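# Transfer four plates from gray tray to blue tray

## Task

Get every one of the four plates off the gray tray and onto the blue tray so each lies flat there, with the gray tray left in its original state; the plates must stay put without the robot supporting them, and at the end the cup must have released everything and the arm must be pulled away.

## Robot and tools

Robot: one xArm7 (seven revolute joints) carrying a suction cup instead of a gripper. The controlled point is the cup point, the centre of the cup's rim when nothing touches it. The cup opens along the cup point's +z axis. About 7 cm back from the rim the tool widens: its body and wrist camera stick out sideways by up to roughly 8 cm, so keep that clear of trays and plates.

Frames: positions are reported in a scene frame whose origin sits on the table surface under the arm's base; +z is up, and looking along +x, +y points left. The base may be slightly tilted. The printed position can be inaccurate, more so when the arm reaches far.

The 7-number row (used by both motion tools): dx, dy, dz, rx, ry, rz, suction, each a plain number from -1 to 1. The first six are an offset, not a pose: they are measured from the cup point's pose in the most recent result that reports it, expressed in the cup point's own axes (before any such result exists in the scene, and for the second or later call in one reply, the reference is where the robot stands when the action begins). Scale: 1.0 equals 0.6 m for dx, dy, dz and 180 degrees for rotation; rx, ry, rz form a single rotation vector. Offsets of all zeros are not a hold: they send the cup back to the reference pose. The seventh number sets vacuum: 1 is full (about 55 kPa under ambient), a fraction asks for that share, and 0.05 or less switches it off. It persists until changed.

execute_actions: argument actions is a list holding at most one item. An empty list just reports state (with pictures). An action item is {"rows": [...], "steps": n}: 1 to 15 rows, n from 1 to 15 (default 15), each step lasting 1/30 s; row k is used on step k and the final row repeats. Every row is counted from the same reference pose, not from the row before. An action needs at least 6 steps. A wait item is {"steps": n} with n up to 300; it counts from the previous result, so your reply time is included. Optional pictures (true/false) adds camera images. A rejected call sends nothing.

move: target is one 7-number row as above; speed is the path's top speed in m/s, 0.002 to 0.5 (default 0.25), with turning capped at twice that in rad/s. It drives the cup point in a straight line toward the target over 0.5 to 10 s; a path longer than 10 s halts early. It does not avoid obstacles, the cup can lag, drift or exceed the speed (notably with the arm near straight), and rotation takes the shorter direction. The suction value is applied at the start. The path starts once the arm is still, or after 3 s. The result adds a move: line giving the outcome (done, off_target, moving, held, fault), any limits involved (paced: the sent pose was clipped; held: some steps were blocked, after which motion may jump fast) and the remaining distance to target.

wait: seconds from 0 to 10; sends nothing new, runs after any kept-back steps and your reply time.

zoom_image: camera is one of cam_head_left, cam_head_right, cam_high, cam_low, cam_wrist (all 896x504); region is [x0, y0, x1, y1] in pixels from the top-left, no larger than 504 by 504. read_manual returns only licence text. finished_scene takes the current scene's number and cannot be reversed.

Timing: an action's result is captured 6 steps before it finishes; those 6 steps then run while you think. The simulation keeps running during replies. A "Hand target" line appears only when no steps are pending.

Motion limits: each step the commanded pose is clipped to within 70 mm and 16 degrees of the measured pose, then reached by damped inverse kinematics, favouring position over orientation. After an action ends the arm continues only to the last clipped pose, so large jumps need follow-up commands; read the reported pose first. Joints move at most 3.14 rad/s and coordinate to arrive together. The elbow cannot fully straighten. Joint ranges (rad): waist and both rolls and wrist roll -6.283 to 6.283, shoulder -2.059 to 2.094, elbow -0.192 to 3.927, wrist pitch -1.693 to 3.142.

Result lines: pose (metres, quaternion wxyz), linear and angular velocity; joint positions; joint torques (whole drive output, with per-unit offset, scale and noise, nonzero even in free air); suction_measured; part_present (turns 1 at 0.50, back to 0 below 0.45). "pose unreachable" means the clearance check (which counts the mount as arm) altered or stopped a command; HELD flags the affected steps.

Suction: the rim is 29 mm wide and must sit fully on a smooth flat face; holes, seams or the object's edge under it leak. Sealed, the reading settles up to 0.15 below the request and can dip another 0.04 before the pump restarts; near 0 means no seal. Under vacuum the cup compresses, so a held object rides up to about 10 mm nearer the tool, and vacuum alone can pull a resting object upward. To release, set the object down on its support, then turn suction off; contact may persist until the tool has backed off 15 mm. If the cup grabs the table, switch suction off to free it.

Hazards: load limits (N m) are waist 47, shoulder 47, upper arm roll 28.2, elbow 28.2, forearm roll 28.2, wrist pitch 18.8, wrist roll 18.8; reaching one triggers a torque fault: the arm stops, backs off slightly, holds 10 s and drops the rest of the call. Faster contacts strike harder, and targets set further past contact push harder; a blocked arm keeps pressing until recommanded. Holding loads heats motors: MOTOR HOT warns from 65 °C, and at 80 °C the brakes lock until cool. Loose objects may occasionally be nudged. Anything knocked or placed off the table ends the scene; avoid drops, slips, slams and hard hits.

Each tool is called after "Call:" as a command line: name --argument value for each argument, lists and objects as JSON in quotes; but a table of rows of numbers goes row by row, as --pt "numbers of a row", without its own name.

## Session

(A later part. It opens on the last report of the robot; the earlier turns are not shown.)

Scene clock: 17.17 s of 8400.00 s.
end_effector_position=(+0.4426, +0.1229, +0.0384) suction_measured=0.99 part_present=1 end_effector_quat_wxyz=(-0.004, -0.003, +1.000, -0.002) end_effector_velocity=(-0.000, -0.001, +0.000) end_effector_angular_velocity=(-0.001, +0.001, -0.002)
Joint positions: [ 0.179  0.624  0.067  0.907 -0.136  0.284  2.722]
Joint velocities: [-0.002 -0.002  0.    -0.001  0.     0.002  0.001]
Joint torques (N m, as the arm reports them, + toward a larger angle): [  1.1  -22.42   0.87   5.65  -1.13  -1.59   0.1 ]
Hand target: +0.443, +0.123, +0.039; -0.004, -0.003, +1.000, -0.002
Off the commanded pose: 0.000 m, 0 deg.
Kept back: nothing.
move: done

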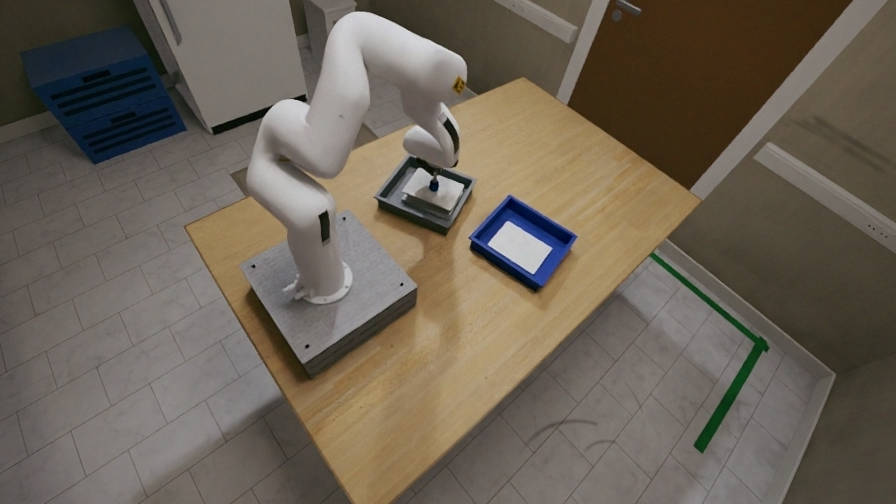

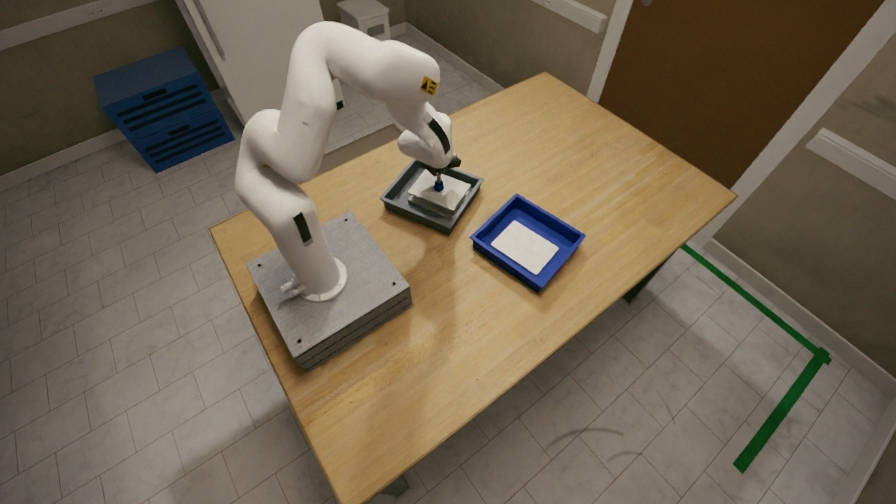

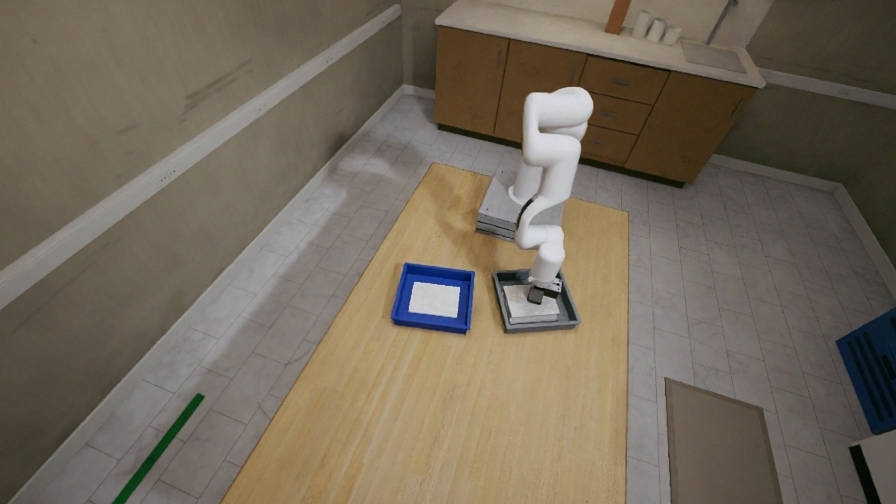

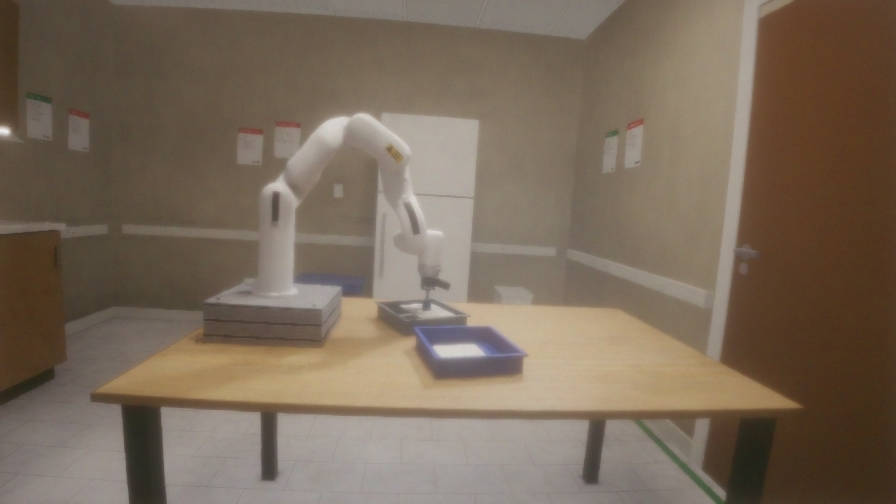

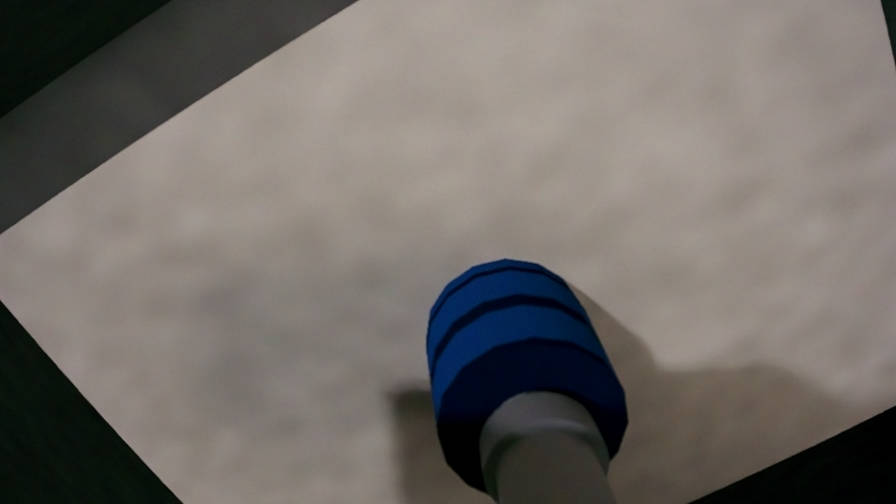

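Call:
move --target '[0,0,-0.065,0,0,0,1]' --speed 0.15

Call:
move --target '[-0.14,-0.511,0,0,0,0.083,1]' --speed 0.3

Call:
move --target '[0,0,0.121,0,0,0,1]' --speed 0.07

Scene clock: 18.23 s of 8400.00 s.
end_effector_position=(+0.4428, +0.1232, +0.0771) suction_measured=1.00 part_present=1 end_effector_quat_wxyz=(-0.005, -0.003, +1.000, -0.002) end_effector_velocity=(+0.001, +0.000, +0.002) end_effector_angular_velocity=(+0.001, -0.002, -0.001)
Joint positions: [ 0.162  0.508  0.089  0.875 -0.117  0.368  2.707]
Joint velocities: [-0.001 -0.005  0.001  0.     0.     0.003  0.   ]
Joint torques (N m, as the arm reports them, + toward a larger angle): [  0.75 -22.     0.92   6.79  -0.86  -1.55   0.26]
Hand target: +0.443, +0.123, +0.077; -0.004, -0.003, +1.000, -0.002
Off the commanded pose: 0.000 m, 0 deg.
Kept back: nothing.
move: done

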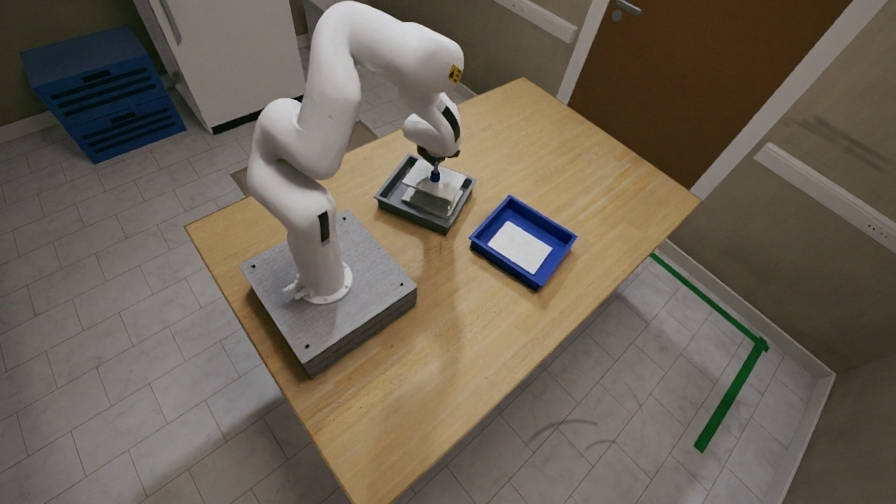

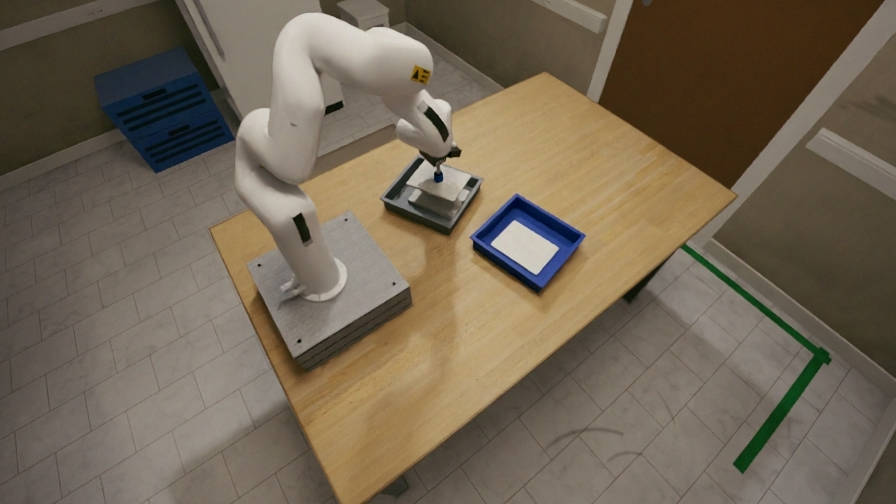

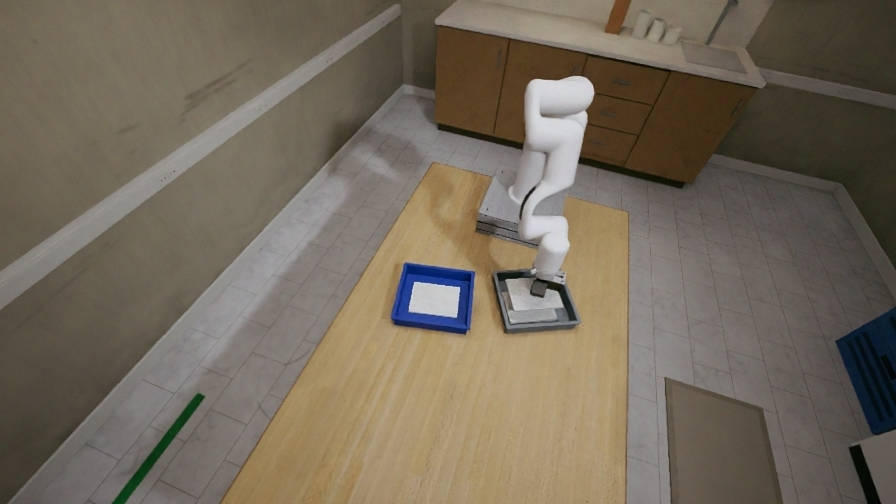

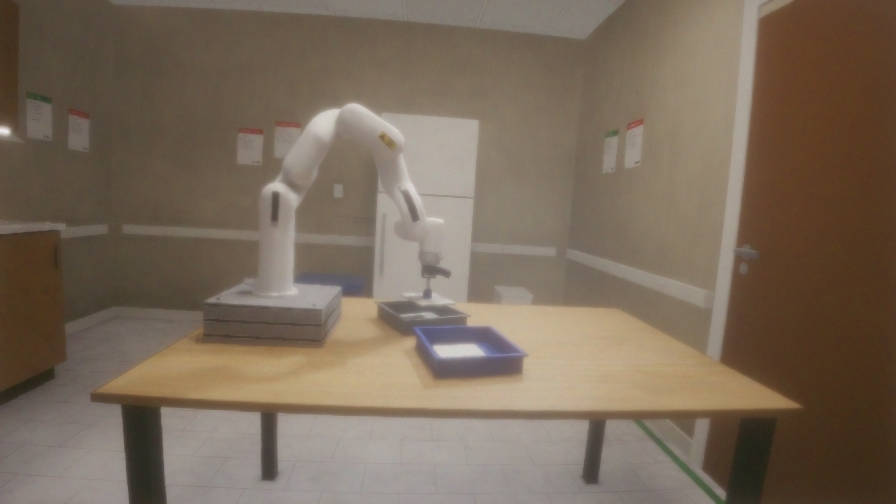

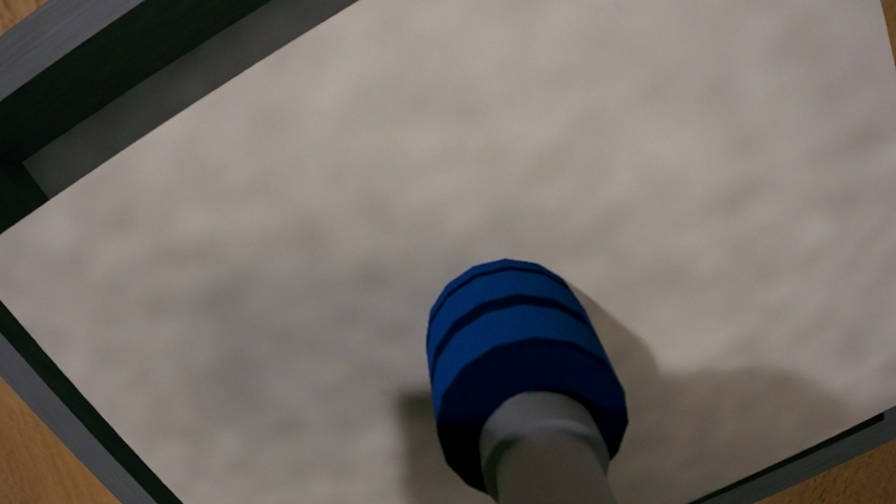

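Scene clock: 19.83 s of 8400.00 s.
end_effector_position=(+0.5286, -0.1822, +0.0781) suction_measured=0.98 part_present=1 end_effector_quat_wxyz=(-0.004, +0.126, +0.992, -0.002) end_effector_velocity=(-0.001, -0.012, +0.001) end_effector_angular_velocity=(-0.006, +0.001, -0.017)
Joint positions: [-0.332  0.72  -0.008  1.29   0.015  0.568  2.266]
Joint velocities: [-0.011  0.004 -0.009  0.011  0.     0.006 -0.   ]
Joint torques (N m, as the arm reports them, + toward a larger angle): [  0.46 -26.35  -0.36   8.14  -0.91  -1.56   0.17]
Hand target: +0.529, -0.183, +0.078; -0.003, +0.127, +0.992, -0.003
Off the commanded pose: 0.001 m, 0 deg.
Kept back: nothing.
move: done

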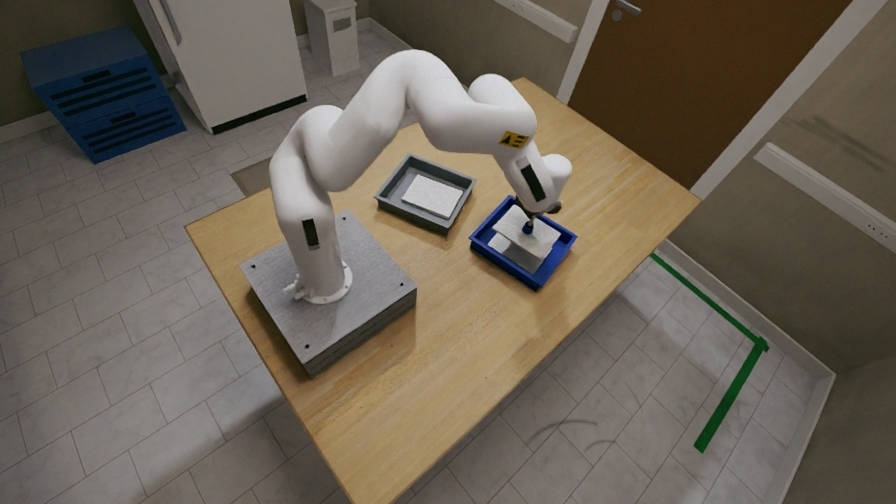

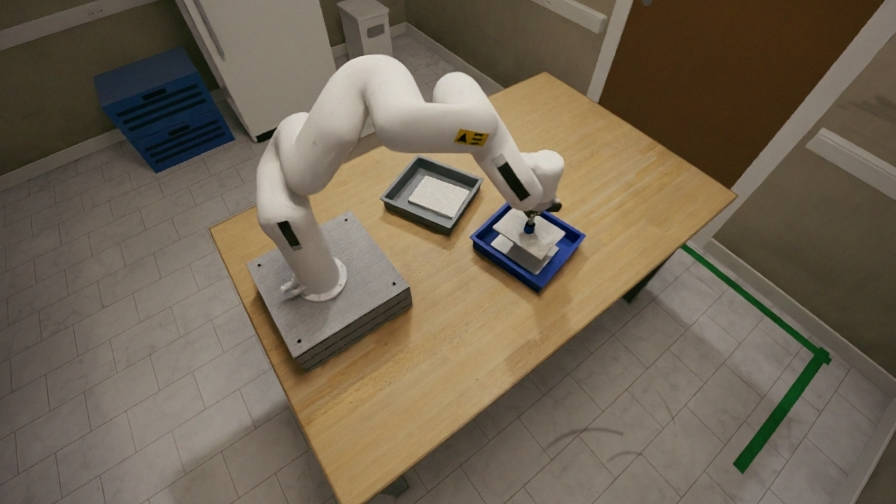

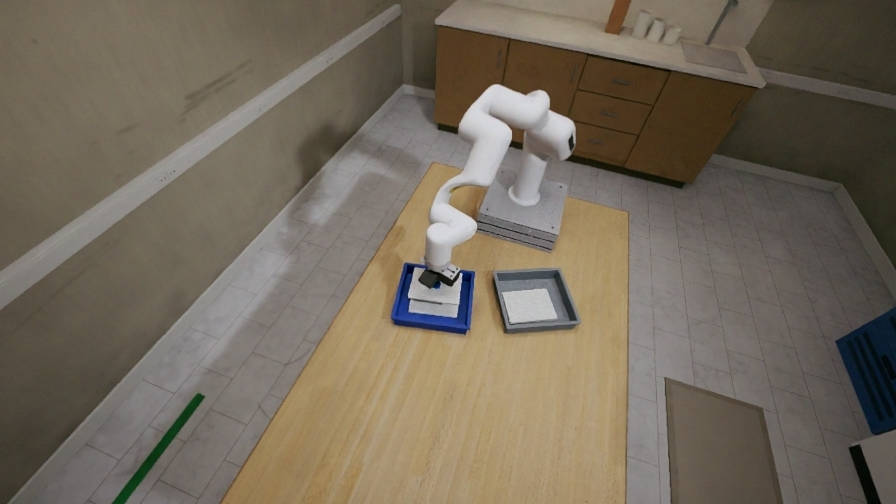

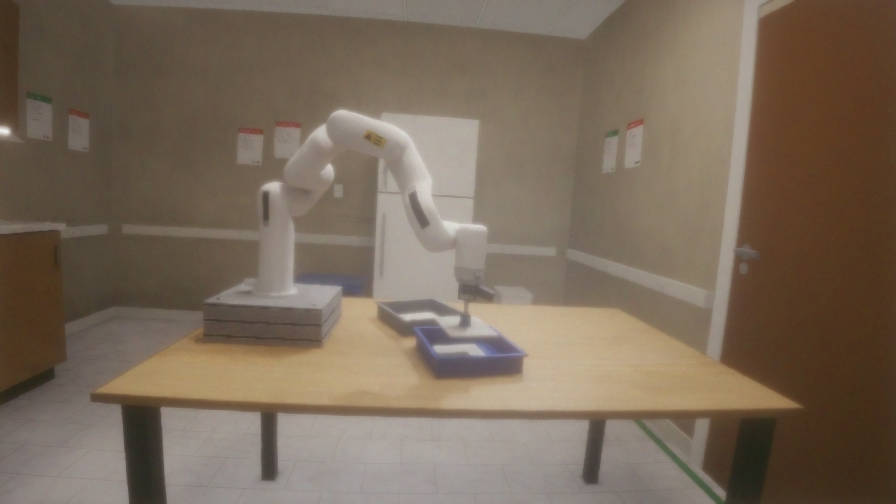

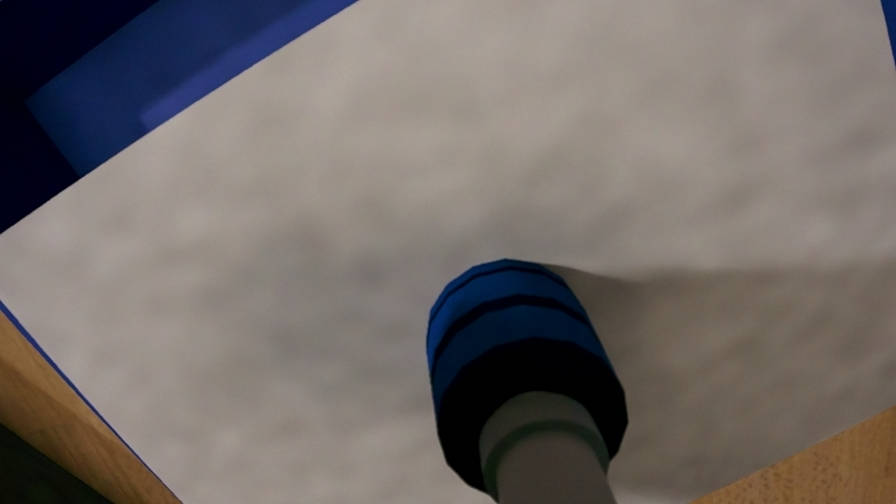

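Scene clock: 21.23 s of 8400.00 s.
end_effector_position=(+0.5281, -0.1828, +0.0060) suction_measured=0.99 part_present=1 end_effector_quat_wxyz=(-0.003, +0.127, +0.992, -0.003) end_effector_velocity=(-0.001, -0.000, -0.001) end_effector_angular_velocity=(-0.000, +0.002, -0.001)
Joint positions: [-0.333  0.902 -0.006  1.358  0.017  0.452  2.265]
Joint velocities: [ 0.     0.004 -0.001  0.002 -0.    -0.     0.001]
Joint torques (N m, as the arm reports them, + toward a larger angle): [  0.85 -26.72  -0.45   7.24  -1.29  -1.52   0.16]
Hand target: +0.528, -0.183, +0.005; -0.004, +0.127, +0.992, -0.003
Off the commanded pose: 0.001 m, 0 deg.
Kept back: nothing.
move: done

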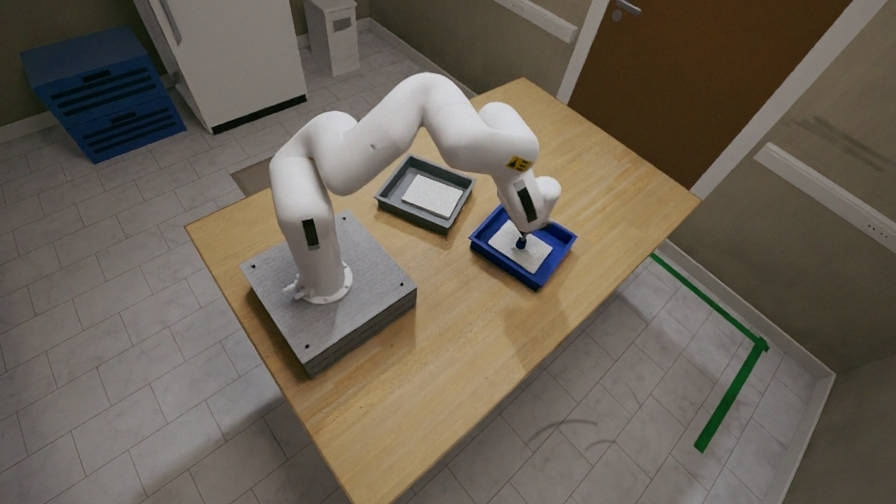

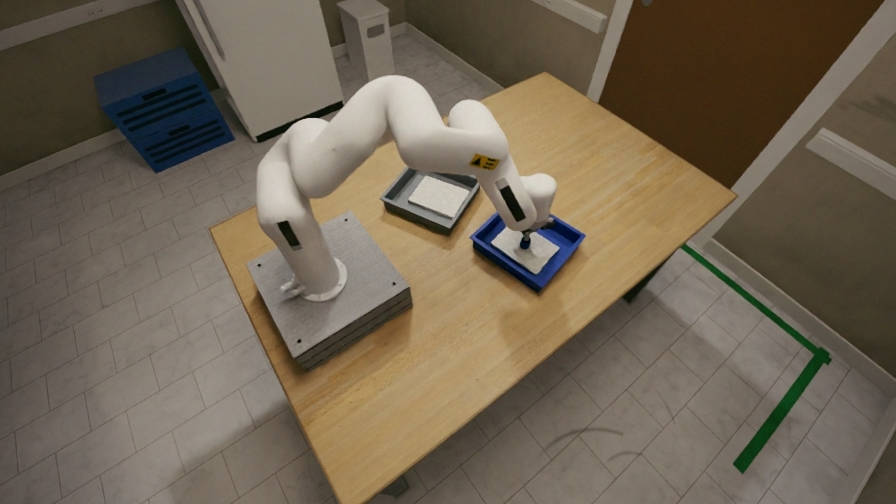

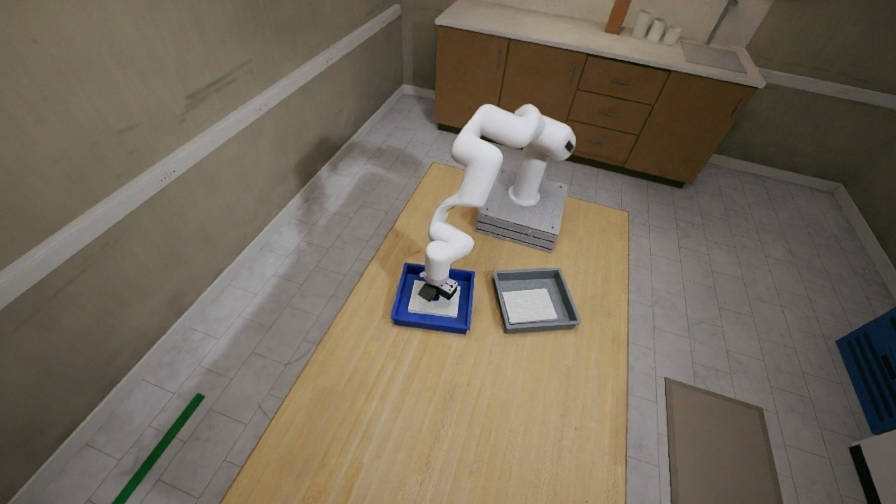

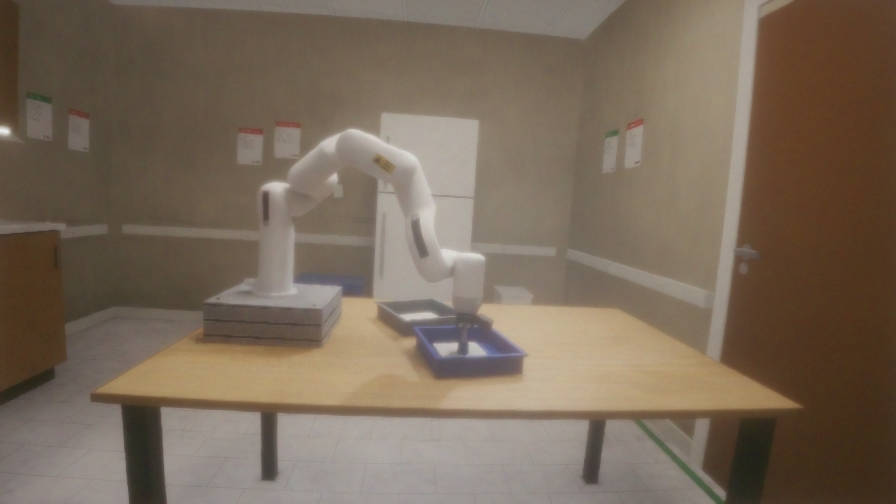

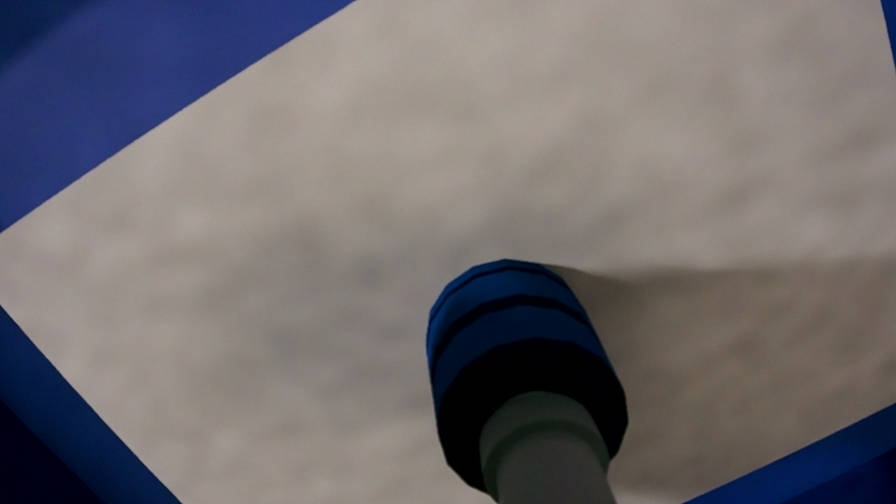

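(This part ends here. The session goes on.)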